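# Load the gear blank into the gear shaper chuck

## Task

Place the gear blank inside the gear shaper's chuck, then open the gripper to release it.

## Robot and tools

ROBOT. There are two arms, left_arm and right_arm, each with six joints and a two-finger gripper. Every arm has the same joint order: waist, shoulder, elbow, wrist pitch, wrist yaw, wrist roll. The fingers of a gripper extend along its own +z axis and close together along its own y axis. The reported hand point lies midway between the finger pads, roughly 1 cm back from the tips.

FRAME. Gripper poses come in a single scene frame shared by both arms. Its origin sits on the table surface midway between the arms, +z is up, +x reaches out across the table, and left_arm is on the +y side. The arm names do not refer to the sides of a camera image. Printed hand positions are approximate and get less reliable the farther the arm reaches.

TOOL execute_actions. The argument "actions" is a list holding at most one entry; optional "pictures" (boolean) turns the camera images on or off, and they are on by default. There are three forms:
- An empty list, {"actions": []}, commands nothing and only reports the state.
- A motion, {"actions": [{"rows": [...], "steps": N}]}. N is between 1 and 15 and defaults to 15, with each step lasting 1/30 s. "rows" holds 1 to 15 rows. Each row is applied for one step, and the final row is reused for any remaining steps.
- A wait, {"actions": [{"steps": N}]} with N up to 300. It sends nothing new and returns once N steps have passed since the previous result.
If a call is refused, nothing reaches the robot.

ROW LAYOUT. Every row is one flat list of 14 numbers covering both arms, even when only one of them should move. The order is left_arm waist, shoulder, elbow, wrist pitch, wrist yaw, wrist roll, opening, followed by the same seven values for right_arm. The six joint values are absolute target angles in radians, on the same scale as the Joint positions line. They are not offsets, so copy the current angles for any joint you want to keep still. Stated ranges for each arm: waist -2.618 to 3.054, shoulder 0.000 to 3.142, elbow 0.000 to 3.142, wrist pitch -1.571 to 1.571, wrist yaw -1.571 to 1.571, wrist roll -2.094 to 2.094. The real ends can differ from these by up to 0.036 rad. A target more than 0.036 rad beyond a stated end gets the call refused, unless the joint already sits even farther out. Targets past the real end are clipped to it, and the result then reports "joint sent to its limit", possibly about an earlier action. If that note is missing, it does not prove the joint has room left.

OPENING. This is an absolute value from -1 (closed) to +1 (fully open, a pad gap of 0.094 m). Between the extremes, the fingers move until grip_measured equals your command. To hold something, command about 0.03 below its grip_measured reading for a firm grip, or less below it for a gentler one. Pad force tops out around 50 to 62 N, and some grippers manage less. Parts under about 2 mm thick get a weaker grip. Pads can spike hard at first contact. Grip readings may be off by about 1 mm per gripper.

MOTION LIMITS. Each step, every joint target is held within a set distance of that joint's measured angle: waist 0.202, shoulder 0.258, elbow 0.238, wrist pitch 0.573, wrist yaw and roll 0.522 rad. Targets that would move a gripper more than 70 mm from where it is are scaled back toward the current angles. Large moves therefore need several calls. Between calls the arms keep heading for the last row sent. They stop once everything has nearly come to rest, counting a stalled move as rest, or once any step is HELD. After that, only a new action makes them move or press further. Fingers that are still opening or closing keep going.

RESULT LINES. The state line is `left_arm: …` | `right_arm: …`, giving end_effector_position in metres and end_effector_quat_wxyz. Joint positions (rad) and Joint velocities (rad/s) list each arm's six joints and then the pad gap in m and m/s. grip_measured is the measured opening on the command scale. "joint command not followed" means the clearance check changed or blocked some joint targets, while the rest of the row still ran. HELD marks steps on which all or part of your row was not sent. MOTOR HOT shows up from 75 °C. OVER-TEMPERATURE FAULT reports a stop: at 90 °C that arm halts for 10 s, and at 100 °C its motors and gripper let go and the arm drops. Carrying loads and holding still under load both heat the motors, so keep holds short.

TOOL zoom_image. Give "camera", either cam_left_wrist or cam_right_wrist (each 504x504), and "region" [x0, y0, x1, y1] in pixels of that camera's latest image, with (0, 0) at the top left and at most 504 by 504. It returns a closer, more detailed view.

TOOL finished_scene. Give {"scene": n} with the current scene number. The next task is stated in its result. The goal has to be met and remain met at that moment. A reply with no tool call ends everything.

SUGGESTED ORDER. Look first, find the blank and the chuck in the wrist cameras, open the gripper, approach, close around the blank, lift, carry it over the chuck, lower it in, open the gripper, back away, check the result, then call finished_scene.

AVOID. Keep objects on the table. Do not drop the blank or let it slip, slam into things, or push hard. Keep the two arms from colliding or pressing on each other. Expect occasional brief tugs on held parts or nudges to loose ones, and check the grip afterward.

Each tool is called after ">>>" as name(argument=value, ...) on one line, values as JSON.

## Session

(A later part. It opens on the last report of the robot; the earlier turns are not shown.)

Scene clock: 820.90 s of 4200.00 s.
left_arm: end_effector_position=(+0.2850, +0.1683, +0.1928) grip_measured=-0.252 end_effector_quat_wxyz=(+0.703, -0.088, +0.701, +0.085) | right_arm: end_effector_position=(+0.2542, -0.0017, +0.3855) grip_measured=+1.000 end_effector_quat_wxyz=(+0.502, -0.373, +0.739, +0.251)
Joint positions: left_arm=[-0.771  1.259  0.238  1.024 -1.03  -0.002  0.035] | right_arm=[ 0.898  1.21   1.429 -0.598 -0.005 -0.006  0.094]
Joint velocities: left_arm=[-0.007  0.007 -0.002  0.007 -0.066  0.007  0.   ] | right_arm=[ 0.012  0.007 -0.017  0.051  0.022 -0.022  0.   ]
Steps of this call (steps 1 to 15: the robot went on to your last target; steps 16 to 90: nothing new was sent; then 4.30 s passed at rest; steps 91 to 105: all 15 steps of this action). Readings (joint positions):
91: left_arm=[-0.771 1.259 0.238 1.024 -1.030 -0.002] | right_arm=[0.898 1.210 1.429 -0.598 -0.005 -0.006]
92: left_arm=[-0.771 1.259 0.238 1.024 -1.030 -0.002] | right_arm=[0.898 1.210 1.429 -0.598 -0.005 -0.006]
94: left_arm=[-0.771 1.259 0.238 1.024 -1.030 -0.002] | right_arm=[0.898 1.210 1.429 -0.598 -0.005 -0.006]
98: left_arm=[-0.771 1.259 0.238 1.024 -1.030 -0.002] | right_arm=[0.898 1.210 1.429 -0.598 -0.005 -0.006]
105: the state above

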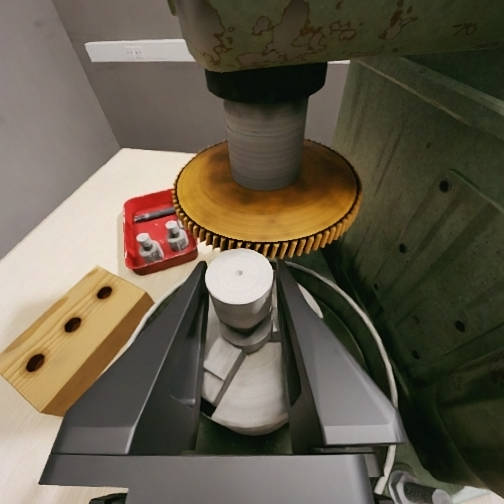

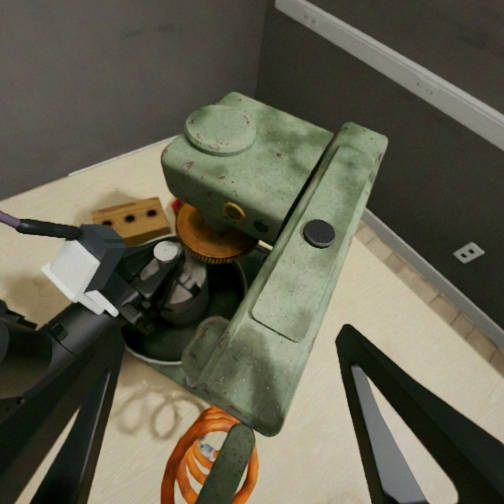

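>>> execute_actions(actions=[{"rows":[[-0.771,1.259,0.238,1.024,-1.03,0,0.1,0.9,1.2,1.45,-0.6,0,0,1],[-0.771,1.259,0.238,1.024,-1.03,0,0.1,0.9,1.2,1.45,-0.6,0,0,1],[-0.771,1.259,0.238,1.024,-1.03,0,0.1,0.9,1.2,1.45,-0.6,0,0,1],[-0.771,1.259,0.238,1.024,-1.03,0,0.1,0.9,1.2,1.45,-0.6,0,0,1],[-0.79,1.259,0.238,1.024,-1.07,0,0.1,0.9,1.2,1.45,-0.6,0,0,1],[-0.81,1.259,0.238,1.024,-1.10,0,0.1,0.9,1.2,1.45,-0.6,0,0,1],[-0.83,1.259,0.238,1.024,-1.13,0,0.1,0.9,1.2,1.45,-0.6,0,0,1],[-0.85,1.259,0.238,1.024,-1.16,0,0.1,0.9,1.2,1.45,-0.6,0,0,1],[-0.87,1.259,0.238,1.024,-1.19,0,0.1,0.9,1.2,1.45,-0.6,0,0,1],[-0.89,1.259,0.238,1.024,-1.22,0,0.1,0.9,1.2,1.45,-0.6,0,0,1],[-0.91,1.259,0.238,1.024,-1.25,0,0.1,0.9,1.2,1.45,-0.6,0,0,1],[-0.93,1.259,0.238,1.024,-1.28,0,0.1,0.9,1.2,1.45,-0.6,0,0,1]],"steps":15}])

Scene clock: 830.40 s of 4200.00 s.
left_arm: end_effector_position=(+0.2619, +0.1560, +0.1931) grip_measured=+0.098 end_effector_quat_wxyz=(+0.701, -0.101, +0.699, +0.096) | right_arm: end_effector_position=(+0.2542, -0.0017, +0.3855) grip_measured=+1.000 end_effector_quat_wxyz=(+0.502, -0.373, +0.739, +0.251)
Joint positions: left_arm=[-0.922  1.259  0.238  1.027 -1.217 -0.002  0.052] | right_arm=[ 0.898  1.21   1.429 -0.598 -0.005 -0.006  0.094]
Joint velocities: left_arm=[-0.056  0.007 -0.012  0.007 -0.374  0.037  0.001] | right_arm=[-0.002 -0.007  0.012 -0.037  0.007 -0.037  0.   ]
Steps of this call (steps 1 to 15: the robot went on to your last target; steps 16 to 90: nothing new was sent; then 6.00 s passed at rest; steps 91 to 105: all 15 steps of this action). Readings (joint positions):
91: left_arm=[-0.771 1.259 0.238 1.024 -1.030 -0.002] | right_arm=[0.898 1.210 1.429 -0.598 -0.005 -0.006]
92: left_arm=[-0.771 1.259 0.238 1.025 -1.030 -0.002] | right_arm=[0.898 1.210 1.429 -0.598 -0.005 -0.006]
94: left_arm=[-0.771 1.259 0.238 1.026 -1.030 -0.002] | right_arm=[0.898 1.210 1.429 -0.598 -0.005 -0.006]
98: left_arm=[-0.812 1.259 0.238 1.027 -1.079 -0.002] | right_arm=[0.898 1.210 1.429 -0.598 -0.005 -0.006]
105: the state above

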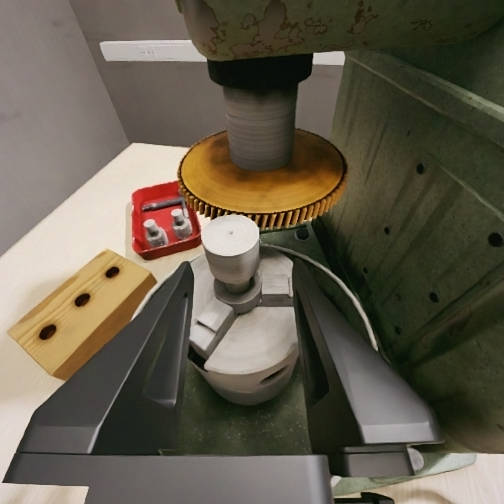

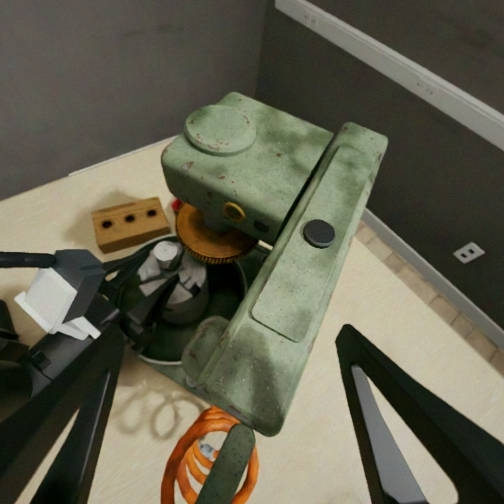

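>>> execute_actions(actions=[{"rows":[[-1.1,1.259,0.238,1.024,-1.45,0,0.1,0.9,1.2,1.45,-0.6,0,0,1]],"steps":15}])

>>> execute_actions(actions=[])

>>> zoom_image(camera="cam_left_wrist", region=[160, 170, 320, 330])

>>> zoom_image(camera="cam_right_wrist", region=[110, 200, 260, 350])

Scene clock: 838.17 s of 4200.00 s.
left_arm: end_effector_position=(+0.2318, +0.1467, +0.1931) grip_measured=+0.098 end_effector_quat_wxyz=(+0.699, -0.118, +0.697, +0.112) | right_arm: end_effector_position=(+0.2542, -0.0017, +0.3855) grip_measured=+1.000 end_effector_quat_wxyz=(+0.502, -0.373, +0.739, +0.251)
Joint positions: left_arm=[-1.095  1.259  0.238  1.029 -1.436 -0.002  0.052] | right_arm=[ 0.898  1.21   1.429 -0.598 -0.005 -0.006  0.094]
Joint velocities: left_arm=[ 0.017 -0.002  0.002 -0.037 -0.066 -0.022  0.   ] | right_arm=[-0.007  0.002 -0.012  0.037  0.022 -0.022  0.   ]
Steps of this call (steps 1 to 30: the robot went on to your last target; steps 31 to 90: nothing new was sent; then 4.27 s passed at rest; steps 91 to 105: all 15 steps of this action). Readings (joint positions):
91: left_arm=[-0.955 1.259 0.238 1.028 -1.307 -0.002] | right_arm=[0.898 1.210 1.429 -0.598 -0.005 -0.006]
92: left_arm=[-1.014 1.259 0.238 1.028 -1.336 -0.002] | right_arm=[0.898 1.210 1.429 -0.598 -0.005 -0.006]
94: left_arm=[-1.082 1.259 0.238 1.029 -1.367 -0.002] | right_arm=[0.898 1.210 1.429 -0.598 -0.005 -0.006]
98: left_arm=[-1.095 1.259 0.238 1.029 -1.410 -0.002] | right_arm=[0.898 1.210 1.429 -0.598 -0.005 -0.006]
105: the state above

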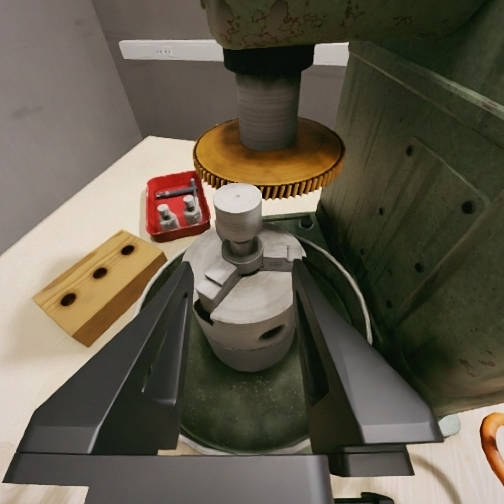

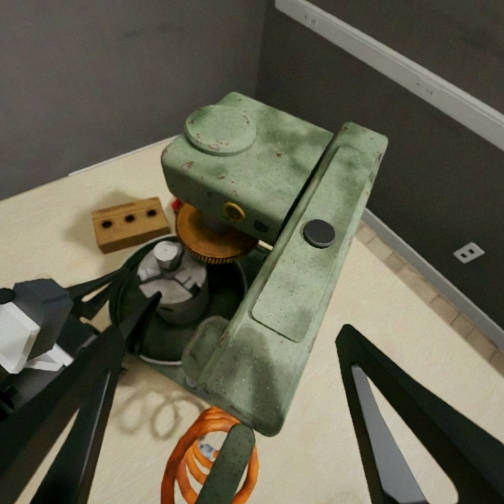

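Scene clock: 838.17 s of 4200.00 s.
left_arm: end_effector_position=(+0.2318, +0.1467, +0.1931) grip_measured=+0.098 end_effector_quat_wxyz=(+0.699, -0.118, +0.697, +0.112) | right_arm: end_effector_position=(+0.2542, -0.0017, +0.3855) grip_measured=+1.000 end_effector_quat_wxyz=(+0.502, -0.373, +0.739, +0.251)
Joint positions: left_arm=[-1.095  1.259  0.238  1.029 -1.436 -0.002  0.052] | right_arm=[ 0.898  1.21   1.429 -0.598 -0.005 -0.006  0.094]
Joint velocities: left_arm=[ 0.017 -0.002  0.002 -0.037 -0.066 -0.022  0.   ] | right_arm=[-0.007  0.002 -0.012  0.037  0.022 -0.022  0.   ]

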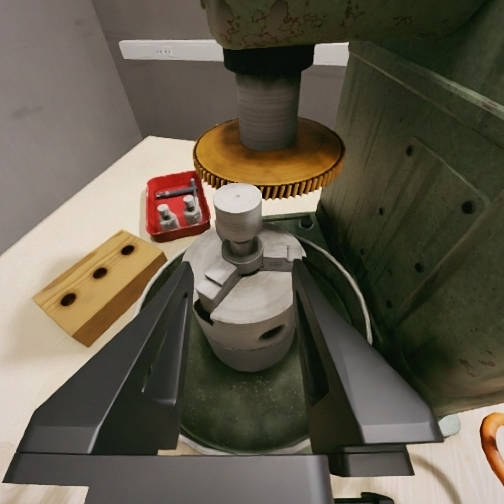

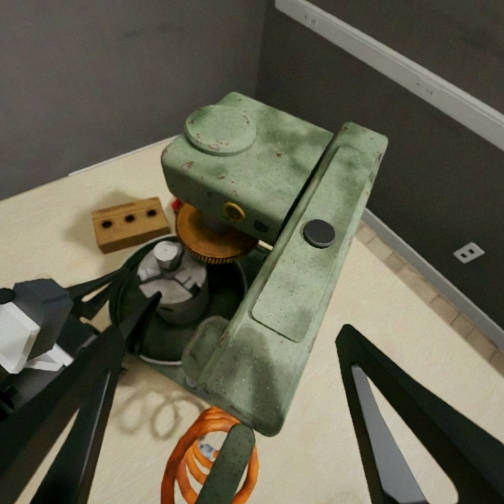

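Region (160, 170, 320, 330) of cam_left_wrist's 504x504 image, scaled by 3.150, with more detail than that image has.

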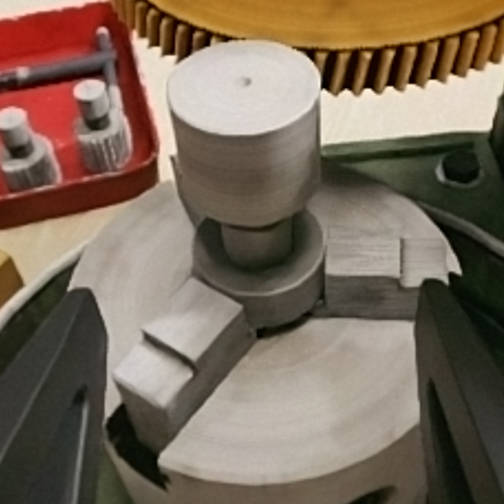

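Region (110, 200, 260, 350) of cam_right_wrist's 504x504 image, scaled by 3.360, with more detail than that image has.

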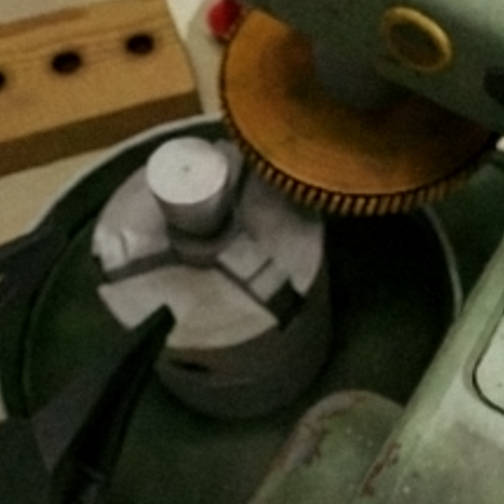

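>>> execute_actions(actions=[{"rows":[[-1.06,1.259,0.238,1.02,-1.38,0,0.1,0.9,1.2,1.45,-0.6,0,0,1],[-1.03,1.259,0.238,1.02,-1.34,0,0.1,0.9,1.2,1.45,-0.6,0,0,1],[-1.0,1.259,0.238,1.02,-1.30,0,0.1,0.9,1.2,1.45,-0.6,0,0,1],[-0.97,1.259,0.238,1.02,-1.26,0,0.1,0.9,1.2,1.45,-0.6,0,0,1],[-0.94,1.259,0.238,1.02,-1.23,0,0.1,0.9,1.2,1.45,-0.6,0,0,1],[-0.915,1.259,0.238,1.02,-1.235,0,0.1,0.9,1.2,1.45,-0.6,0,0,1]],"steps":15}], pictures=false)

>>> execute_actions(actions=[{"rows":[[-0.905,1.259,0.238,1.02,-1.18,0,0.1,0.9,1.2,1.45,-0.6,0,0,1],[-0.895,1.259,0.238,1.02,-1.165,0,0.1,0.9,1.2,1.45,-0.6,0,0,1],[-0.885,1.259,0.238,1.02,-1.15,0,0.1,0.9,1.2,1.45,-0.6,0,0,1],[-0.875,1.259,0.238,1.02,-1.135,0,0.1,0.9,1.2,1.45,-0.6,0,0,1],[-0.865,1.259,0.238,1.02,-1.12,0,0.1,0.9,1.2,1.45,-0.6,0,0,1],[-0.855,1.259,0.238,1.02,-1.105,0,0.1,0.9,1.2,1.45,-0.6,0,0,1],[-0.845,1.259,0.238,1.02,-1.09,0,0.1,0.9,1.2,1.45,-0.6,0,0,1],[-0.835,1.259,0.238,1.02,-1.075,0,0.1,0.9,1.2,1.45,-0.6,0,0,1],[-0.825,1.259,0.238,1.02,-1.06,0,0.1,0.9,1.2,1.45,-0.6,0,0,1],[-0.815,1.259,0.238,1.02,-1.045,0,0.1,0.9,1.2,1.45,-0.6,0,0,1],[-0.805,1.259,0.238,1.02,-1.04,0,0.1,0.9,1.2,1.45,-0.6,0,0,1],[-0.795,1.259,0.238,1.02,-1.04,0,0.1,0.9,1.2,1.45,-0.6,0,0,1],[-0.785,1.259,0.238,1.02,-1.04,0,0.1,0.9,1.2,1.45,-0.6,0,0,1],[-0.778,1.259,0.238,1.02,-1.04,0,0.1,0.9,1.2,1.45,-0.6,0,0,1]],"steps":15}], pictures=false)

>>> execute_actions(actions=[{"steps":20}])

Scene clock: 860.37 s of 4200.00 s.
left_arm: end_effector_position=(+0.2600, +0.1623, +0.1933) grip_measured=+0.098 end_effector_quat_wxyz=(+0.700, -0.115, +0.697, +0.109) | right_arm: end_effector_position=(+0.2542, -0.0017, +0.3855) grip_measured=+1.000 end_effector_quat_wxyz=(+0.502, -0.373, +0.739, +0.251)
Joint positions: left_arm=[-0.922  1.259  0.238  1.029 -1.254 -0.002  0.052] | right_arm=[ 0.898  1.21   1.429 -0.598 -0.005 -0.006  0.094]
Joint velocities: left_arm=[ 0.007 -0.002 -0.002  0.007  0.037  0.022 -0.   ] | right_arm=[ 0.002 -0.007 -0.002  0.007 -0.051 -0.007  0.   ]
Steps of this call (steps 1 to 15: the robot went on to your last target; steps 16 to 90: nothing new was sent; then 18.70 s passed at rest; steps 91 to 105: all 15 steps of this action). Readings (joint positions):
91: left_arm=[-1.089 1.259 0.238 1.029 -1.433 -0.002] | right_arm=[0.898 1.210 1.429 -0.598 -0.005 -0.006]
92: left_arm=[-1.074 1.259 0.238 1.029 -1.416 -0.002] | right_arm=[0.898 1.210 1.429 -0.598 -0.005 -0.006]
94: left_arm=[-1.023 1.259 0.238 1.029 -1.370 -0.002] | right_arm=[0.898 1.210 1.429 -0.598 -0.005 -0.006]
98: left_arm=[-0.929 1.259 0.238 1.029 -1.297 -0.002] | right_arm=[0.898 1.210 1.429 -0.598 -0.005 -0.006]
105: the state above

Scene clock: 860.87 s of 4200.00 s.
left_arm: end_effector_position=(+0.2814, +0.1691, +0.1935) grip_measured=+0.098 end_effector_quat_wxyz=(+0.703, -0.096, +0.699, +0.090) | right_arm: end_effector_position=(+0.2542, -0.0017, +0.3855) grip_measured=+1.000 end_effector_quat_wxyz=(+0.502, -0.373, +0.739, +0.251)
Joint positions: left_arm=[-0.791  1.259  0.238  1.029 -1.07  -0.002  0.052] | right_arm=[ 0.898  1.21   1.429 -0.598 -0.005 -0.006  0.094]
Joint velocities: left_arm=[ 0.168  0.007 -0.007 -0.037  0.154  0.007 -0.001] | right_arm=[ 0.012 -0.012  0.012 -0.051 -0.022  0.007  0.   ]
Steps of this call (steps 1 to 15: all 15 steps of this action). Readings (joint positions):
1: left_arm=[-0.919 1.259 0.238 1.029 -1.243 -0.002] | right_arm=[0.898 1.210 1.429 -0.598 -0.005 -0.006]
2: left_arm=[-0.914 1.259 0.238 1.029 -1.229 -0.002] | right_arm=[0.898 1.210 1.429 -0.598 -0.005 -0.006]
4: left_arm=[-0.898 1.259 0.238 1.029 -1.201 -0.002] | right_arm=[0.898 1.210 1.429 -0.598 -0.005 -0.006]
8: left_arm=[-0.858 1.259 0.238 1.029 -1.143 -0.002] | right_arm=[0.898 1.210 1.429 -0.598 -0.005 -0.006]
15: the state above

Scene clock: 861.53 s of 4200.00 s.
left_arm: end_effector_position=(+0.2830, +0.1672, +0.1936) grip_measured=+0.098 end_effector_quat_wxyz=(+0.703, -0.090, +0.700, +0.085) | right_arm: end_effector_position=(+0.2542, -0.0017, +0.3855) grip_measured=+1.000 end_effector_quat_wxyz=(+0.502, -0.373, +0.739, +0.251)
Joint positions: left_arm=[-0.785  1.259  0.238  1.029 -1.048 -0.002  0.052] | right_arm=[ 0.898  1.21   1.429 -0.598 -0.005 -0.006  0.094]
Joint velocities: left_arm=[-0.017 -0.007  0.002  0.037 -0.022  0.007  0.   ] | right_arm=[-0.017  0.002 -0.002  0.007  0.051 -0.037  0.   ]
Steps of this call (steps 1 to 20: the robot went on to your last target). Readings (joint positions):
1: left_arm=[-0.787 1.259 0.238 1.029 -1.066 -0.002] | right_arm=[0.898 1.210 1.429 -0.598 -0.005 -0.006]
2: left_arm=[-0.786 1.259 0.238 1.029 -1.062 -0.002] | right_arm=[0.898 1.210 1.429 -0.598 -0.005 -0.006]
4: left_arm=[-0.785 1.259 0.238 1.029 -1.057 -0.002] | right_arm=[0.898 1.210 1.429 -0.598 -0.005 -0.006]
8: left_arm=[-0.785 1.259 0.238 1.029 -1.052 -0.002] | right_arm=[0.898 1.210 1.429 -0.598 -0.005 -0.006]
20: the state above

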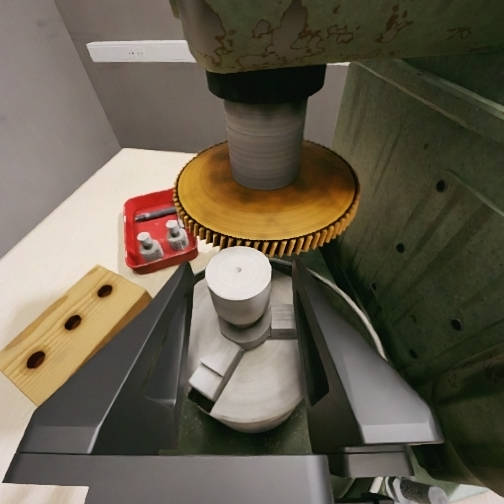

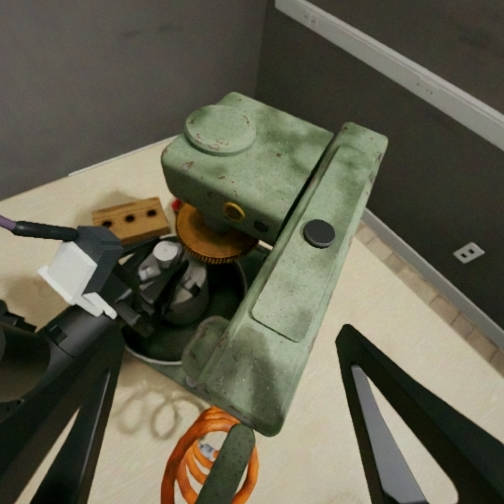

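>>> execute_actions(actions=[{"rows":[[-0.785,1.259,0.238,1.02,-1.048,0,-0.2,0.9,1.2,1.45,-0.6,0,0,1],[-0.785,1.259,0.238,1.02,-1.048,0,-0.3,0.9,1.2,1.45,-0.6,0,0,1],[-0.785,1.259,0.238,1.02,-1.048,0,-0.3,0.9,1.2,1.45,-0.6,0,0,1],[-0.785,1.259,0.238,1.02,-1.048,0,-0.3,0.9,1.2,1.45,-0.6,0,0,1],[-0.785,1.259,0.238,1.02,-1.048,0,-0.33,0.9,1.2,1.45,-0.6,0,0,1],[-0.785,1.259,0.238,1.02,-1.048,0,-0.35,0.9,1.2,1.45,-0.6,0,0,1],[-0.785,1.259,0.238,1.02,-1.048,0,-0.36,0.9,1.2,1.45,-0.6,0,0,1],[-0.785,1.259,0.238,1.02,-1.048,0,-0.37,0.9,1.2,1.45,-0.6,0,0,1],[-0.785,1.259,0.238,1.02,-1.048,0,-0.38,0.9,1.2,1.45,-0.6,0,0,1],[-0.785,1.259,0.238,1.02,-1.048,0,-0.39,0.9,1.2,1.45,-0.6,0,0,1],[-0.785,1.259,0.238,1.02,-1.048,0,-0.40,0.9,1.2,1.45,-0.6,0,0,1],[-0.785,1.259,0.238,1.02,-1.048,0,-0.45,0.9,1.2,1.45,-0.6,0,0,1]],"steps":15}])

>>> zoom_image(camera="cam_left_wrist", region=[190, 270, 300, 380])

Scene clock: 873.40 s of 4200.00 s.
left_arm: end_effector_position=(+0.2829, +0.1674, +0.1936) grip_measured=-0.409 end_effector_quat_wxyz=(+0.703, -0.091, +0.700, +0.085) | right_arm: end_effector_position=(+0.2542, -0.0017, +0.3855) grip_measured=+1.000 end_effector_quat_wxyz=(+0.502, -0.373, +0.739, +0.251)
Joint positions: left_arm=[-0.785  1.259  0.238  1.029 -1.049 -0.002  0.028] | right_arm=[ 0.898  1.21   1.429 -0.598 -0.005 -0.006  0.094]
Joint velocities: left_arm=[ 0.007 -0.002 -0.012 -0.022 -0.066  0.022 -0.002] | right_arm=[ 0.012  0.017 -0.002 -0.022  0.037 -0.022  0.   ]
Steps of this call (steps 1 to 15: the robot went on to your last target; steps 16 to 90: nothing new was sent; then 8.37 s passed at rest; steps 91 to 105: all 15 steps of this action). Readings (joint positions):
91: left_arm=[-0.785 1.259 0.238 1.029 -1.048 -0.002] | right_arm=[0.898 1.210 1.429 -0.598 -0.005 -0.006]
92: left_arm=[-0.785 1.259 0.238 1.029 -1.048 -0.002] | right_arm=[0.898 1.210 1.429 -0.598 -0.005 -0.006]
94: left_arm=[-0.785 1.259 0.238 1.029 -1.048 -0.002] | right_arm=[0.898 1.210 1.429 -0.598 -0.005 -0.006]
98: left_arm=[-0.785 1.259 0.238 1.029 -1.048 -0.002] | right_arm=[0.898 1.210 1.429 -0.598 -0.005 -0.006]
105: the state above

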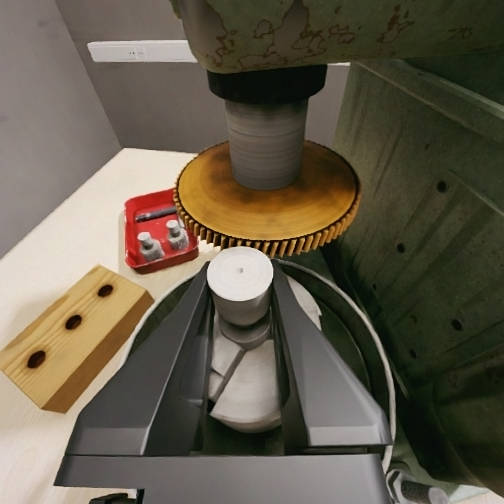

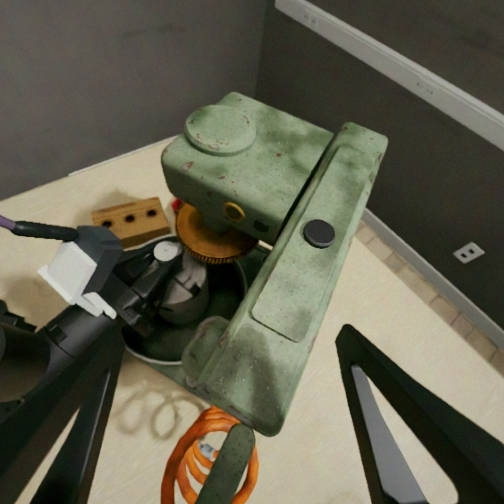

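Region (190, 270, 300, 380) of cam_left_wrist's 504x504 image, scaled by 4.582, with more detail than that image has.

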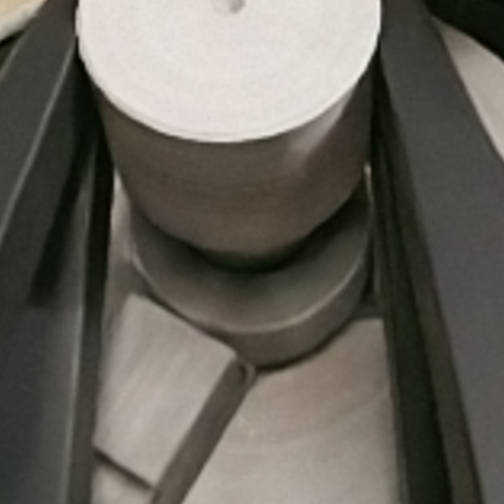

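Lift ~1 mm, then shift back/left.

>>> execute_actions(actions=[{"rows":[[-0.785,1.259,0.238,1.056,-1.049,0,-0.45,0.9,1.2,1.45,-0.6,0,0,1],[-0.785,1.259,0.238,1.056,-1.049,0,-0.45,0.9,1.2,1.45,-0.6,0,0,1],[-0.785,1.259,0.238,1.056,-1.049,0,-0.45,0.9,1.2,1.45,-0.6,0,0,1],[-0.785,1.259,0.238,1.056,-1.049,0,-0.45,0.9,1.2,1.45,-0.6,0,0,1],[-0.785,1.259,0.238,1.056,-1.049,0,-0.45,0.9,1.2,1.45,-0.6,0,0,1],[-0.785,1.259,0.238,1.056,-1.049,0,-0.45,0.9,1.2,1.45,-0.6,0,0,1],[-0.785,1.259,0.238,1.056,-1.049,0,-0.45,0.9,1.2,1.45,-0.6,0,0,1],[-0.802,1.259,0.238,1.056,-1.075,0,-0.45,0.9,1.2,1.45,-0.6,0,0,1],[-0.795,1.259,0.238,1.056,-1.064,0,-0.45,0.9,1.2,1.45,-0.6,0,0,1]],"steps":15}])

>>> zoom_image(camera="cam_left_wrist", region=[190, 270, 300, 380])

Scene clock: 881.10 s of 4200.00 s.
left_arm: end_effector_position=(+0.2826, +0.1675, +0.1939) grip_measured=-0.409 end_effector_quat_wxyz=(+0.704, -0.092, +0.699, +0.085) | right_arm: end_effector_position=(+0.2542, -0.0017, +0.3855) grip_measured=+1.000 end_effector_quat_wxyz=(+0.502, -0.373, +0.739, +0.251)
Joint positions: left_arm=[-0.787  1.259  0.238  1.031 -1.053 -0.002  0.028] | right_arm=[ 0.898  1.21   1.429 -0.598 -0.005 -0.006  0.094]
Joint velocities: left_arm=[-0.007 -0.007 -0.002 -0.022  0.081  0.022 -0.001] | right_arm=[-0.002 -0.007 -0.017 -0.022 -0.007 -0.007  0.   ]
Steps of this call (steps 1 to 15: the robot went on to your last target; steps 16 to 90: nothing new was sent; then 4.20 s passed at rest; steps 91 to 105: all 15 steps of this action). Readings (joint positions):
91: left_arm=[-0.785 1.259 0.238 1.031 -1.049 -0.002] | right_arm=[0.898 1.210 1.429 -0.598 -0.005 -0.006]
92: left_arm=[-0.785 1.259 0.238 1.031 -1.049 -0.002] | right_arm=[0.898 1.210 1.429 -0.598 -0.005 -0.006]
94: left_arm=[-0.785 1.259 0.238 1.031 -1.049 -0.002] | right_arm=[0.898 1.210 1.429 -0.598 -0.005 -0.006]
98: left_arm=[-0.786 1.259 0.238 1.031 -1.052 -0.002] | right_arm=[0.898 1.210 1.429 -0.598 -0.005 -0.006]
105: the state above

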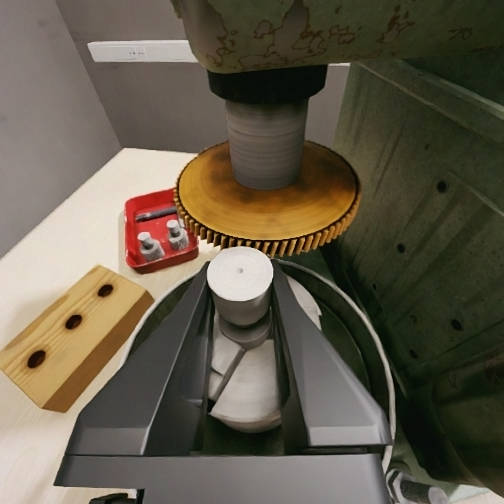

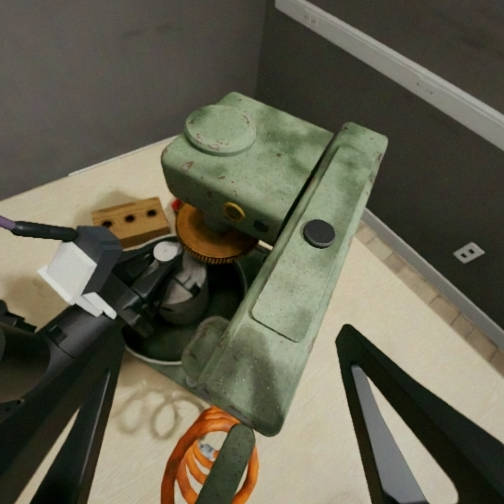

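Region (190, 270, 300, 380) of cam_left_wrist's 504x504 image, scaled by 4.582, with more detail than that image has.

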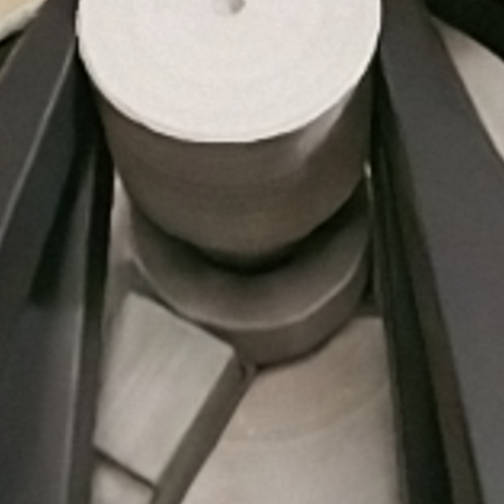

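Weight is now unloaded; another pulse.

>>> execute_actions(actions=[{"rows":[[-0.804,1.259,0.238,1.056,-1.085,0,-0.45,0.9,1.2,1.45,-0.6,0,0,1],[-0.797,1.259,0.238,1.056,-1.08,0,-0.45,0.9,1.2,1.45,-0.6,0,0,1],[-0.797,1.259,0.238,1.056,-1.068,0,-0.45,0.9,1.2,1.45,-0.6,0,0,1],[-0.797,1.259,0.238,1.056,-1.068,0,-0.45,0.9,1.2,1.45,-0.6,0,0,1],[-0.797,1.259,0.238,1.056,-1.068,0,-0.45,0.9,1.2,1.45,-0.6,0,0,1],[-0.79,1.259,0.238,1.0,-1.06,0,-0.45,0.9,1.2,1.45,-0.6,0,0,1]],"steps":15}])

>>> zoom_image(camera="cam_left_wrist", region=[190, 270, 300, 380])

Scene clock: 888.10 s of 4200.00 s.
left_arm: end_effector_position=(+0.2825, +0.1674, +0.1935) grip_measured=-0.409 end_effector_quat_wxyz=(+0.703, -0.092, +0.700, +0.086) | right_arm: end_effector_position=(+0.2542, -0.0017, +0.3855) grip_measured=+1.000 end_effector_quat_wxyz=(+0.502, -0.373, +0.739, +0.251)
Joint positions: left_arm=[-0.788  1.259  0.238  1.028 -1.054 -0.002  0.028] | right_arm=[ 0.898  1.21   1.429 -0.598 -0.005 -0.006  0.094]
Joint velocities: left_arm=[-0.012 -0.007  0.002 -0.007 -0.037  0.007 -0.001] | right_arm=[-0.012  0.007 -0.012  0.007 -0.037 -0.095  0.   ]
Steps of this call (steps 1 to 15: the robot went on to your last target; steps 16 to 90: nothing new was sent; then 3.50 s passed at rest; steps 91 to 105: all 15 steps of this action). Readings (joint positions):
91: left_arm=[-0.787 1.259 0.238 1.031 -1.054 -0.002] | right_arm=[0.898 1.210 1.429 -0.598 -0.005 -0.006]
92: left_arm=[-0.788 1.259 0.238 1.031 -1.054 -0.002] | right_arm=[0.898 1.210 1.429 -0.598 -0.005 -0.006]
94: left_arm=[-0.788 1.259 0.238 1.031 -1.054 -0.002] | right_arm=[0.898 1.210 1.429 -0.598 -0.005 -0.006]
98: left_arm=[-0.788 1.259 0.238 1.028 -1.054 -0.002] | right_arm=[0.898 1.210 1.429 -0.598 -0.005 -0.006]
105: the state above

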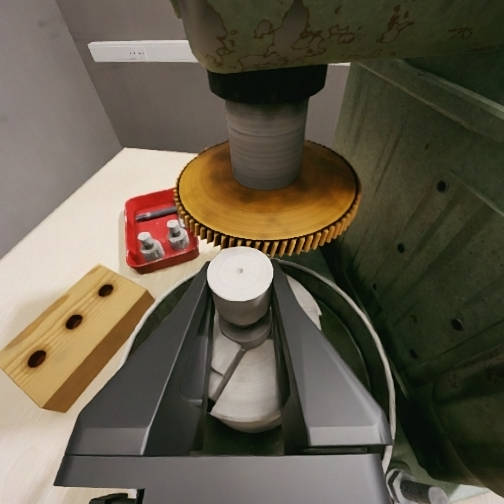

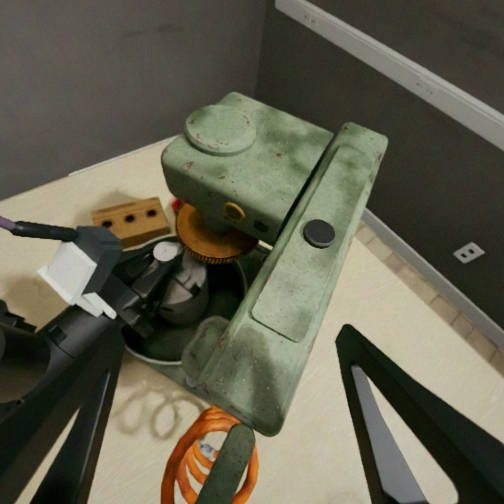

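Region (190, 270, 300, 380) of cam_left_wrist's 504x504 image, scaled by 4.582, with more detail than that image has.

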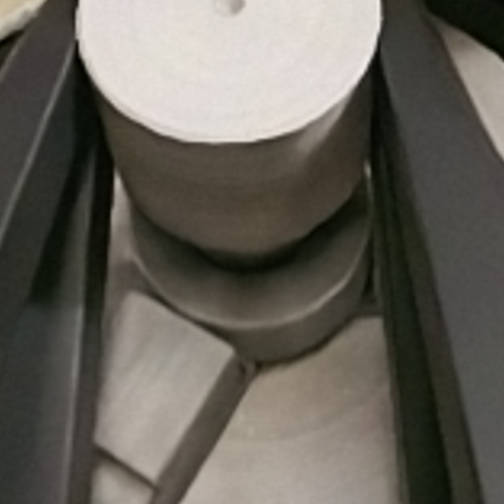

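>>> execute_actions(actions=[{"rows":[[-0.788,1.259,0.238,0.9,-1.054,0.03,-0.5,0.9,1.2,1.45,-0.6,0,0,1],[-0.788,1.259,0.238,0.9,-1.054,0.03,-0.5,0.9,1.2,1.45,-0.6,0,0,1],[-0.788,1.259,0.238,0.9,-1.054,0.03,-0.5,0.9,1.2,1.45,-0.6,0,0,1],[-0.788,1.259,0.238,0.9,-1.054,0.03,-0.5,0.9,1.2,1.45,-0.6,0,0,1],[-0.788,1.259,0.238,0.9,-1.054,-0.03,-0.5,0.9,1.2,1.45,-0.6,0,0,1],[-0.788,1.259,0.238,0.9,-1.054,-0.03,-0.5,0.9,1.2,1.45,-0.6,0,0,1],[-0.788,1.259,0.238,0.9,-1.054,-0.03,-0.5,0.9,1.2,1.45,-0.6,0,0,1],[-0.788,1.259,0.238,0.9,-1.054,-0.03,-0.5,0.9,1.2,1.45,-0.6,0,0,1],[-0.788,1.259,0.238,0.9,-1.054,0.03,-0.5,0.9,1.2,1.45,-0.6,0,0,1],[-0.788,1.259,0.238,0.9,-1.054,0.03,-0.5,0.9,1.2,1.45,-0.6,0,0,1],[-0.788,1.259,0.238,0.9,-1.054,0.03,-0.5,0.9,1.2,1.45,-0.6,0,0,1],[-0.788,1.259,0.238,0.9,-1.054,-0.03,-0.5,0.9,1.2,1.45,-0.6,0,0,1],[-0.788,1.259,0.238,0.9,-1.054,-0.03,-0.5,0.9,1.2,1.45,-0.6,0,0,1],[-0.788,1.259,0.238,0.9,-1.054,-0.03,-0.5,0.9,1.2,1.45,-0.6,0,0,1],[-0.788,1.259,0.238,1.0,-1.054,0,-0.5,0.9,1.2,1.45,-0.6,0,0,1]],"steps":15}], pictures=false)

Scene clock: 901.03 s of 4200.00 s.
left_arm: end_effector_position=(+0.2826, +0.1674, +0.1927) grip_measured=-0.409 end_effector_quat_wxyz=(+0.702, -0.092, +0.701, +0.085) | right_arm: end_effector_position=(+0.2542, -0.0017, +0.3855) grip_measured=+1.000 end_effector_quat_wxyz=(+0.502, -0.373, +0.739, +0.251)
Joint positions: left_arm=[-0.787  1.259  0.238  1.024 -1.053 -0.008  0.028] | right_arm=[ 0.898  1.21   1.429 -0.598 -0.005 -0.006  0.094]
Joint velocities: left_arm=[ 0.007 -0.007 -0.022  0.037 -0.022 -0.037 -0.   ] | right_arm=[ 0.002 -0.002  0.002 -0.022 -0.095  0.081  0.   ]
Steps of this call (steps 1 to 15: the robot went on to your last target; steps 16 to 90: nothing new was sent; then 9.43 s passed at rest; steps 91 to 105: all 15 steps of this action). Readings (joint positions):
91: left_arm=[-0.788 1.259 0.238 1.021 -1.054 0.002] | right_arm=[0.898 1.210 1.429 -0.598 -0.005 -0.006]
92: left_arm=[-0.788 1.259 0.238 1.020 -1.053 0.005] | right_arm=[0.898 1.210 1.429 -0.598 -0.005 -0.006]
94: left_arm=[-0.788 1.259 0.238 1.020 -1.053 0.009] | right_arm=[0.898 1.210 1.429 -0.598 -0.005 -0.006]
98: left_arm=[-0.787 1.259 0.238 1.019 -1.053 -0.009] | right_arm=[0.898 1.210 1.429 -0.598 -0.005 -0.006]
105: the state above

>>> execute_actions(actions=[{"rows":[[-0.787,1.259,0.238,1.075,-1.053,0.006,-0.45,0.9,1.2,1.45,-0.6,0,0,1]],"steps":15}])

>>> zoom_image(camera="cam_left_wrist", region=[190, 270, 300, 380])

Scene clock: 905.03 s of 4200.00 s.
left_arm: end_effector_position=(+0.2826, +0.1674, +0.1936) grip_measured=-0.409 end_effector_quat_wxyz=(+0.703, -0.093, +0.700, +0.084) | right_arm: end_effector_position=(+0.2542, -0.0017, +0.3855) grip_measured=+1.000 end_effector_quat_wxyz=(+0.502, -0.373, +0.739, +0.251)
Joint positions: left_arm=[-0.787  1.259  0.238  1.029 -1.053 -0.005  0.028] | right_arm=[ 0.898  1.21   1.429 -0.598 -0.005 -0.006  0.094]
Joint velocities: left_arm=[-0.002  0.012 -0.007  0.037  0.051  0.066  0.   ] | right_arm=[-0.012 -0.022 -0.002  0.022  0.022  0.037  0.   ]
Steps of this call (steps 1 to 15: the robot went on to your last target; steps 16 to 90: nothing new was sent; then 0.50 s passed at rest; steps 91 to 105: all 15 steps of this action). Readings (joint positions):
91: left_arm=[-0.787 1.259 0.238 1.029 -1.053 -0.006] | right_arm=[0.898 1.210 1.429 -0.598 -0.005 -0.006]
92: left_arm=[-0.787 1.259 0.238 1.029 -1.053 -0.006] | right_arm=[0.898 1.210 1.429 -0.598 -0.005 -0.006]
94: left_arm=[-0.787 1.259 0.238 1.029 -1.053 -0.005] | right_arm=[0.898 1.210 1.429 -0.598 -0.005 -0.006]
98: left_arm=[-0.787 1.259 0.238 1.029 -1.053 -0.005] | right_arm=[0.898 1.210 1.429 -0.598 -0.005 -0.006]
105: the state above

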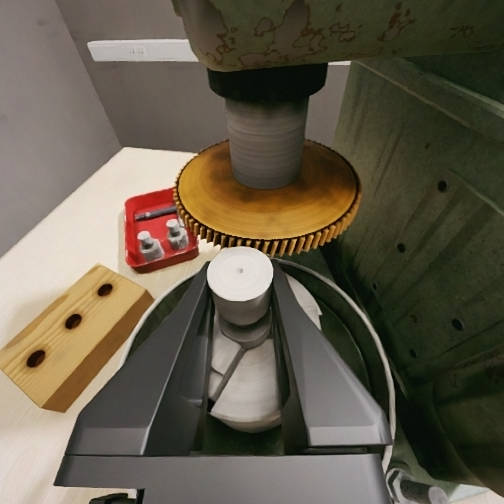

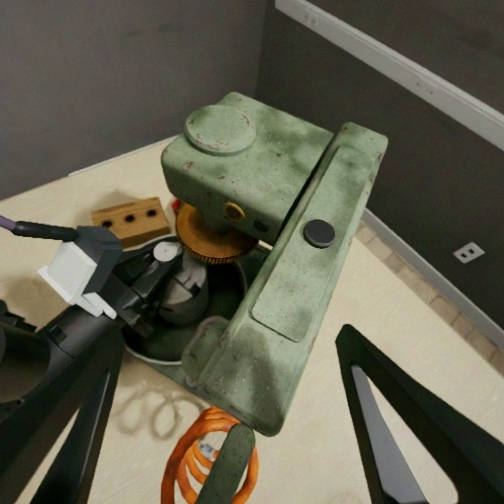

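Region (190, 270, 300, 380) of cam_left_wrist's 504x504 image, scaled by 4.582, with more detail than that image has.

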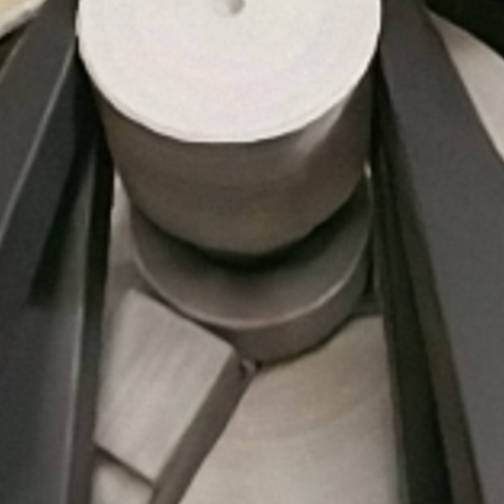

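>>> execute_actions(actions=[{"rows":[[-0.787,1.259,0.238,0.95,-1.053,0,-0.5,0.9,1.2,1.45,-0.6,0,0,1],[-0.787,1.259,0.238,0.9,-1.053,0,-0.5,0.9,1.2,1.45,-0.6,0,0,1],[-0.787,1.259,0.238,0.85,-1.053,0,-0.5,0.9,1.2,1.45,-0.6,0,0,1],[-0.787,1.259,0.238,0.8,-1.053,0,-0.5,0.9,1.2,1.45,-0.6,0,0,1],[-0.787,1.259,0.238,0.76,-1.053,0,-0.5,0.9,1.2,1.45,-0.6,0,0,1],[-0.787,1.259,0.238,0.76,-1.053,0,-0.5,0.9,1.2,1.45,-0.6,0,0,1],[-0.787,1.259,0.238,0.76,-1.053,0,-0.5,0.9,1.2,1.45,-0.6,0,0,1],[-0.787,1.259,0.238,0.76,-1.053,0,-0.5,0.9,1.2,1.45,-0.6,0,0,1],[-0.787,1.259,0.238,1.0,-1.053,0,-0.5,0.9,1.2,1.45,-0.6,0,0,1]],"steps":12}], pictures=false)

Scene clock: 914.23 s of 4200.00 s.
left_arm: end_effector_position=(+0.2832, +0.1673, +0.1933) grip_measured=-0.409 end_effector_quat_wxyz=(+0.699, -0.090, +0.703, +0.089) | right_arm: end_effector_position=(+0.2542, -0.0017, +0.3855) grip_measured=+1.000 end_effector_quat_wxyz=(+0.502, -0.373, +0.739, +0.251)
Joint positions: left_arm=[-0.787  1.25   0.248  0.99  -1.057 -0.01   0.028] | right_arm=[ 0.898  1.21   1.429 -0.598 -0.005 -0.006  0.094]
Joint velocities: left_arm=[-0.002 -0.002 -0.002  0.022 -0.007 -0.007  0.   ] | right_arm=[-0.012  0.007  0.002 -0.007 -0.022  0.022  0.   ]
Steps of this call (steps 1 to 15: the robot went on to your last target; steps 16 to 90: nothing new was sent; then 5.80 s passed at rest; steps 91 to 102: all 12 steps of this action). Readings (joint positions):
91: left_arm=[-0.787 1.259 0.238 1.022 -1.053 -0.005] | right_arm=[0.898 1.210 1.429 -0.598 -0.005 -0.006]
92: left_arm=[-0.787 1.259 0.238 1.019 -1.053 -0.005] | right_arm=[0.898 1.210 1.429 -0.598 -0.005 -0.006]
94: left_arm=[-0.787 1.259 0.241 1.008 -1.054 -0.005] | right_arm=[0.898 1.210 1.429 -0.598 -0.005 -0.006]
98: left_arm=[-0.787 1.250 0.248 0.977 -1.058 -0.011] | right_arm=[0.898 1.210 1.429 -0.598 -0.005 -0.006]
102: the state above

>>> execute_actions(actions=[{"rows":[[-0.787,1.25,0.248,1.10,-1.057,0,-0.5,0.9,1.2,1.45,-0.6,0,0,1],[-0.787,1.25,0.248,1.10,-1.057,0,-0.5,0.9,1.2,1.45,-0.6,0,0,1],[-0.787,1.25,0.248,1.10,-1.057,0,-0.5,0.9,1.2,1.45,-0.6,0,0,1],[-0.787,1.25,0.248,1.10,-1.057,0,-0.5,0.9,1.2,1.45,-0.6,0,0,1],[-0.787,1.25,0.248,1.04,-1.057,0,-0.5,0.9,1.2,1.45,-0.6,0,0,1]],"steps":15}])

>>> zoom_image(camera="cam_left_wrist", region=[190, 270, 300, 380])

Scene clock: 920.87 s of 4200.00 s.
left_arm: end_effector_position=(+0.2832, +0.1672, +0.1940) grip_measured=-0.409 end_effector_quat_wxyz=(+0.700, -0.091, +0.702, +0.088) | right_arm: end_effector_position=(+0.2542, -0.0017, +0.3855) grip_measured=+1.000 end_effector_quat_wxyz=(+0.502, -0.373, +0.739, +0.251)
Joint positions: left_arm=[-0.787  1.25   0.248  0.995 -1.056 -0.009  0.028] | right_arm=[ 0.898  1.21   1.429 -0.598 -0.005 -0.006  0.094]
Joint velocities: left_arm=[-0.002  0.002 -0.007 -0.051 -0.022 -0.037 -0.001] | right_arm=[-0.002 -0.002  0.002 -0.095  0.037  0.037  0.   ]
Steps of this call (steps 1 to 15: the robot went on to your last target; steps 16 to 90: nothing new was sent; then 3.13 s passed at rest; steps 91 to 105: all 15 steps of this action). Readings (joint positions):
91: left_arm=[-0.787 1.250 0.248 0.997 -1.056 -0.010] | right_arm=[0.898 1.210 1.429 -0.598 -0.005 -0.006]
92: left_arm=[-0.787 1.250 0.248 0.997 -1.056 -0.009] | right_arm=[0.898 1.210 1.429 -0.598 -0.005 -0.006]
94: left_arm=[-0.787 1.250 0.248 0.998 -1.056 -0.009] | right_arm=[0.898 1.210 1.429 -0.598 -0.005 -0.006]
98: left_arm=[-0.787 1.250 0.248 0.995 -1.056 -0.009] | right_arm=[0.898 1.210 1.429 -0.598 -0.005 -0.006]
105: the state above

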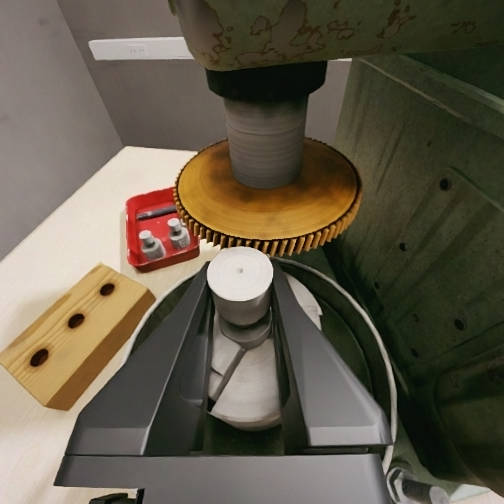

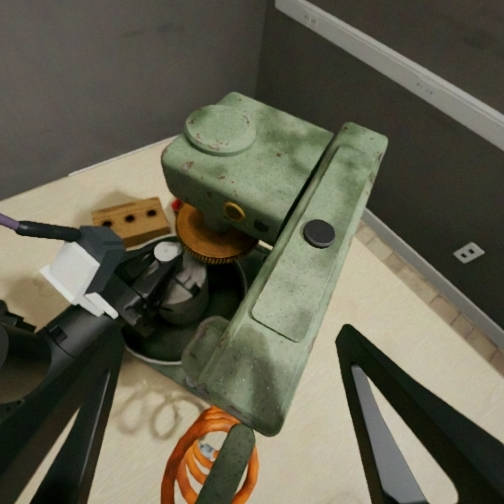

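Region (190, 270, 300, 380) of cam_left_wrist's 504x504 image, scaled by 4.582, with more detail than that image has.

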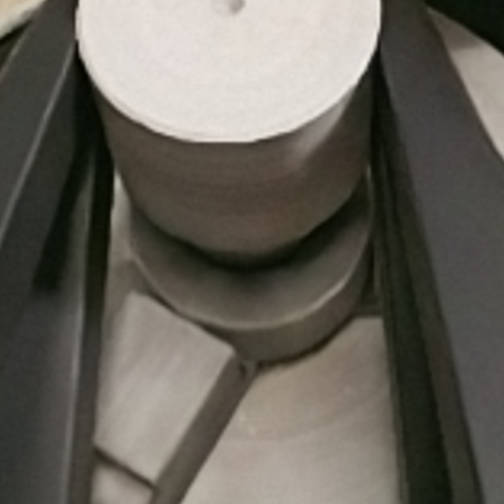

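>>> execute_actions(actions=[{"rows":[[-0.787,1.25,0.248,1.0,-1.056,0,0.1,0.9,1.2,1.45,-0.6,0,0,1],[-0.787,1.25,0.248,1.0,-1.056,0,0.1,0.9,1.2,1.45,-0.6,0,0,1],[-0.787,1.25,0.248,1.0,-1.056,0,0.1,0.9,1.2,1.45,-0.6,0,0,1],[-0.787,1.25,0.248,1.0,-1.056,0,0.1,0.9,1.2,1.45,-0.6,0,0,1],[-0.80,1.25,0.248,1.0,-1.1,0,0.1,0.9,1.2,1.45,-0.6,0,0,1],[-0.82,1.25,0.248,1.0,-1.13,0,0.1,0.9,1.2,1.45,-0.6,0,0,1],[-0.838,1.25,0.248,1.0,-1.133,0,0.1,0.9,1.2,1.45,-0.6,0,0,1],[-0.838,1.25,0.248,1.0,-1.133,0,0.1,0.9,1.2,1.45,-0.6,0,0,1],[-0.838,1.22,0.275,0.94,-1.133,0,0.1,0.9,1.2,1.45,-0.6,0,0,1],[-0.838,1.19,0.295,0.89,-1.133,0,0.1,0.9,1.2,1.45,-0.6,0,0,1],[-0.838,1.16,0.315,0.84,-1.133,0,0.1,0.9,1.2,1.45,-0.6,0,0,1],[-0.838,1.13,0.335,0.79,-1.133,0,0.1,0.9,1.2,1.45,-0.6,0,0,1],[-0.838,1.10,0.35,0.755,-1.133,0,0.1,0.9,1.2,1.45,-0.6,0,0,1]],"steps":15}], pictures=false)

>>> execute_actions(actions=[{"steps":20}])

Scene clock: 942.73 s of 4200.00 s.
left_arm: end_effector_position=(+0.2762, +0.1647, +0.2243) grip_measured=+0.098 end_effector_quat_wxyz=(+0.707, -0.107, +0.694, +0.085) | right_arm: end_effector_position=(+0.2542, -0.0017, +0.3855) grip_measured=+1.000 end_effector_quat_wxyz=(+0.502, -0.373, +0.739, +0.251)
Joint positions: left_arm=[-0.831  1.133  0.314  0.851 -1.118 -0.005  0.052] | right_arm=[ 0.898  1.21   1.429 -0.598 -0.005 -0.006  0.094]
Joint velocities: left_arm=[-0.022 -0.437  0.388 -0.286 -0.125 -0.022 -0.   ] | right_arm=[-0.007 -0.007  0.002 -0.066  0.037 -0.066  0.   ]
Steps of this call (steps 1 to 15: the robot went on to your last target; steps 16 to 90: nothing new was sent; then 18.37 s passed at rest; steps 91 to 105: all 15 steps of this action). Readings (joint positions):
91: left_arm=[-0.787 1.250 0.248 0.993 -1.056 -0.009] | right_arm=[0.898 1.210 1.429 -0.598 -0.005 -0.006]
92: left_arm=[-0.787 1.250 0.248 0.998 -1.056 -0.008] | right_arm=[0.898 1.210 1.429 -0.598 -0.005 -0.006]
94: left_arm=[-0.787 1.250 0.248 1.000 -1.056 -0.007] | right_arm=[0.898 1.210 1.429 -0.598 -0.005 -0.006]
98: left_arm=[-0.817 1.250 0.248 1.002 -1.093 -0.007] | right_arm=[0.898 1.210 1.429 -0.598 -0.005 -0.006]
105: the state above

Scene clock: 943.40 s of 4200.00 s.
left_arm: end_effector_position=(+0.2764, +0.1652, +0.2256) grip_measured=+0.098 end_effector_quat_wxyz=(+0.700, -0.100, +0.700, +0.097) | right_arm: end_effector_position=(+0.2542, -0.0017, +0.3855) grip_measured=+1.000 end_effector_quat_wxyz=(+0.502, -0.373, +0.739, +0.251)
Joint positions: left_arm=[-0.831  1.115  0.334  0.78  -1.125 -0.005  0.052] | right_arm=[ 0.898  1.21   1.429 -0.598 -0.005 -0.006  0.094]
Joint velocities: left_arm=[-0.012 -0.002  0.012 -0.037  0.007 -0.066 -0.002] | right_arm=[-0.002 -0.022  0.017  0.007 -0.037  0.007  0.   ]
Steps of this call (steps 1 to 20: the robot went on to your last target). Readings (joint positions):
1: left_arm=[-0.831 1.122 0.325 0.843 -1.119 -0.005] | right_arm=[0.898 1.210 1.429 -0.598 -0.005 -0.006]
2: left_arm=[-0.831 1.116 0.331 0.838 -1.120 -0.005] | right_arm=[0.898 1.210 1.429 -0.598 -0.005 -0.006]
4: left_arm=[-0.831 1.115 0.334 0.823 -1.122 -0.005] | right_arm=[0.898 1.210 1.429 -0.598 -0.005 -0.006]
8: left_arm=[-0.831 1.115 0.334 0.795 -1.124 -0.005] | right_arm=[0.898 1.210 1.429 -0.598 -0.005 -0.006]
20: the state above

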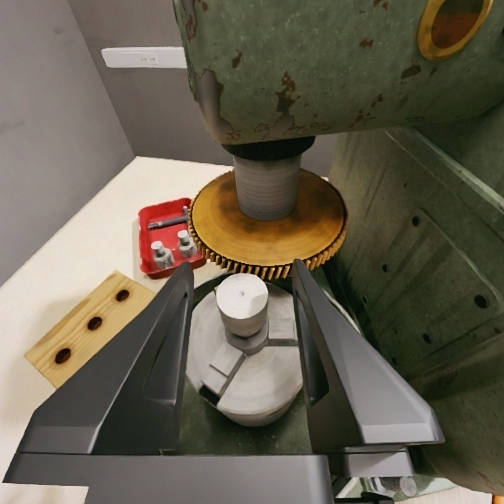

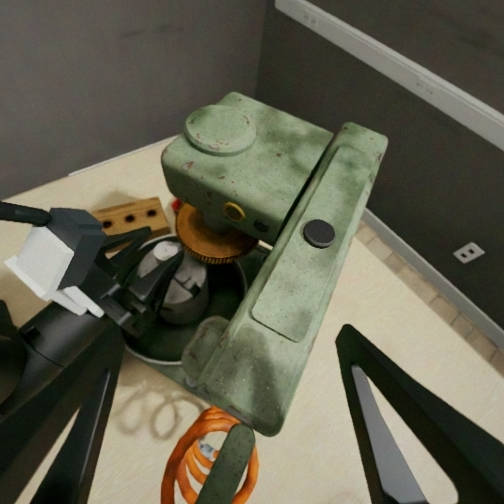

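>>> execute_actions(actions=[{"rows":[[-0.79,1.115,0.334,0.78,-1.065,0,-1,0.9,1.2,1.45,-0.6,0,0,1]],"steps":15}], pictures=false)

>>> execute_actions(actions=[{"rows":[[-0.79,1.14,0.30,0.80,-1.065,0,-1,0.9,1.2,1.45,-0.6,0,0,1],[-0.79,1.15,0.295,0.82,-1.065,0,-1,0.9,1.2,1.45,-0.6,0,0,1],[-0.79,1.16,0.295,0.84,-1.065,0,-1,0.9,1.2,1.45,-0.6,0,0,1],[-0.79,1.175,0.293,0.85,-1.065,0,-1,0.9,1.2,1.45,-0.6,0,0,1]],"steps":15}])

Scene clock: 951.13 s of 4200.00 s.
left_arm: end_effector_position=(+0.2819, +0.1669, +0.2261) grip_measured=-0.988 end_effector_quat_wxyz=(+0.702, -0.095, +0.700, +0.090) | right_arm: end_effector_position=(+0.2542, -0.0017, +0.3855) grip_measured=+1.000 end_effector_quat_wxyz=(+0.502, -0.373, +0.739, +0.251)
Joint positions: left_arm=[-0.797  1.115  0.334  0.783 -1.075 -0.005  0.001] | right_arm=[ 0.898  1.21   1.429 -0.598 -0.005 -0.006  0.094]
Joint velocities: left_arm=[-0.002 -0.017 -0.012  0.007  0.007  0.007 -0.   ] | right_arm=[-0.002 -0.012 -0.007  0.022 -0.066 -0.007  0.   ]
Steps of this call (steps 1 to 15: the robot went on to your last target; steps 16 to 90: nothing new was sent; then 4.23 s passed at rest; steps 91 to 105: all 15 steps of this action). Readings (joint positions):
91: left_arm=[-0.824 1.115 0.334 0.780 -1.115 -0.005] | right_arm=[0.898 1.210 1.429 -0.598 -0.005 -0.006]
92: left_arm=[-0.813 1.115 0.334 0.781 -1.106 -0.005] | right_arm=[0.898 1.210 1.429 -0.598 -0.005 -0.006]
94: left_arm=[-0.799 1.115 0.334 0.781 -1.095 -0.005] | right_arm=[0.898 1.210 1.429 -0.598 -0.005 -0.006]
98: left_arm=[-0.797 1.115 0.334 0.782 -1.082 -0.005] | right_arm=[0.898 1.210 1.429 -0.598 -0.005 -0.006]
105: the state above

Scene clock: 951.63 s of 4200.00 s.
left_arm: end_effector_position=(+0.2839, +0.1649, +0.2245) grip_measured=-0.988 end_effector_quat_wxyz=(+0.708, -0.104, +0.694, +0.082) | right_arm: end_effector_position=(+0.2542, -0.0017, +0.3855) grip_measured=+1.000 end_effector_quat_wxyz=(+0.502, -0.373, +0.739, +0.251)
Joint positions: left_arm=[-0.797  1.156  0.324  0.863 -1.075 -0.004  0.001] | right_arm=[ 0.898  1.21   1.429 -0.598 -0.005 -0.006  0.094]
Joint velocities: left_arm=[ 0.007 -0.002  0.012  0.037  0.037 -0.007 -0.001] | right_arm=[-0.012 -0.027  0.007  0.007  0.037  0.037  0.   ]
Steps of this call (steps 1 to 15: all 15 steps of this action). Readings (joint positions):
1: left_arm=[-0.797 1.116 0.333 0.787 -1.074 -0.005] | right_arm=[0.898 1.210 1.429 -0.598 -0.005 -0.006]
2: left_arm=[-0.797 1.120 0.330 0.796 -1.074 -0.005] | right_arm=[0.898 1.210 1.429 -0.598 -0.005 -0.006]
4: left_arm=[-0.797 1.136 0.324 0.823 -1.075 -0.004] | right_arm=[0.898 1.210 1.429 -0.598 -0.005 -0.006]
8: left_arm=[-0.797 1.152 0.324 0.856 -1.075 -0.004] | right_arm=[0.898 1.210 1.429 -0.598 -0.005 -0.006]
15: the state above

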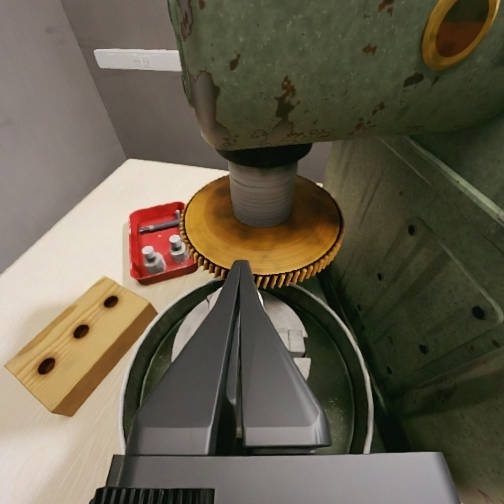

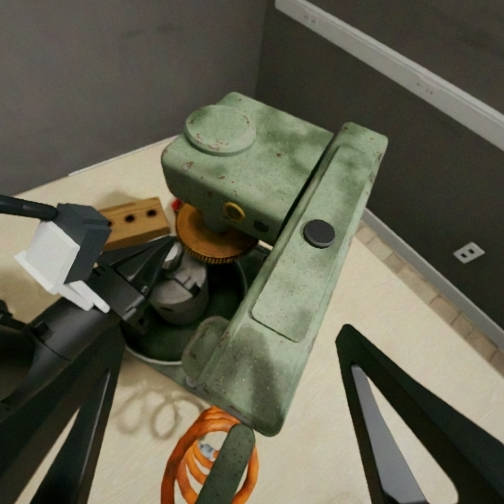

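>>> execute_actions(actions=[{"rows":[[-0.797,1.18,0.28,0.75,-1.075,0,-1,0.9,1.2,1.45,-0.6,0,0,1],[-0.797,1.18,0.28,0.68,-1.075,0,-1,0.9,1.2,1.45,-0.6,0,0,1],[-0.797,1.18,0.28,0.62,-1.075,0,-1,0.9,1.2,1.45,-0.6,0,0,1]],"steps":15}], pictures=false)

Scene clock: 959.43 s of 4200.00 s.
left_arm: end_effector_position=(+0.2838, +0.1650, +0.2216) grip_measured=-0.988 end_effector_quat_wxyz=(+0.704, -0.097, +0.698, +0.089) | right_arm: end_effector_position=(+0.2542, -0.0017, +0.3855) grip_measured=+1.000 end_effector_quat_wxyz=(+0.502, -0.373, +0.739, +0.251)
Joint positions: left_arm=[-0.797  1.156  0.323  0.846 -1.076  0.     0.001] | right_arm=[ 0.898  1.21   1.429 -0.598 -0.005 -0.006  0.094]
Joint velocities: left_arm=[-0.002 -0.002 -0.002 -0.051 -0.037 -0.022  0.001] | right_arm=[-0.017 -0.012 -0.002 -0.037 -0.022  0.022  0.   ]
Steps of this call (steps 1 to 15: the robot went on to your last target; steps 16 to 90: nothing new was sent; then 4.30 s passed at rest; steps 91 to 105: all 15 steps of this action). Readings (joint positions):
91: left_arm=[-0.797 1.156 0.323 0.859 -1.075 -0.004] | right_arm=[0.898 1.210 1.429 -0.598 -0.005 -0.006]
92: left_arm=[-0.797 1.156 0.323 0.853 -1.075 -0.004] | right_arm=[0.898 1.210 1.429 -0.598 -0.005 -0.006]
94: left_arm=[-0.797 1.156 0.323 0.847 -1.076 -0.002] | right_arm=[0.898 1.210 1.429 -0.598 -0.005 -0.006]
98: left_arm=[-0.797 1.156 0.323 0.846 -1.076 -0.001] | right_arm=[0.898 1.210 1.429 -0.598 -0.005 -0.006]
105: the state above


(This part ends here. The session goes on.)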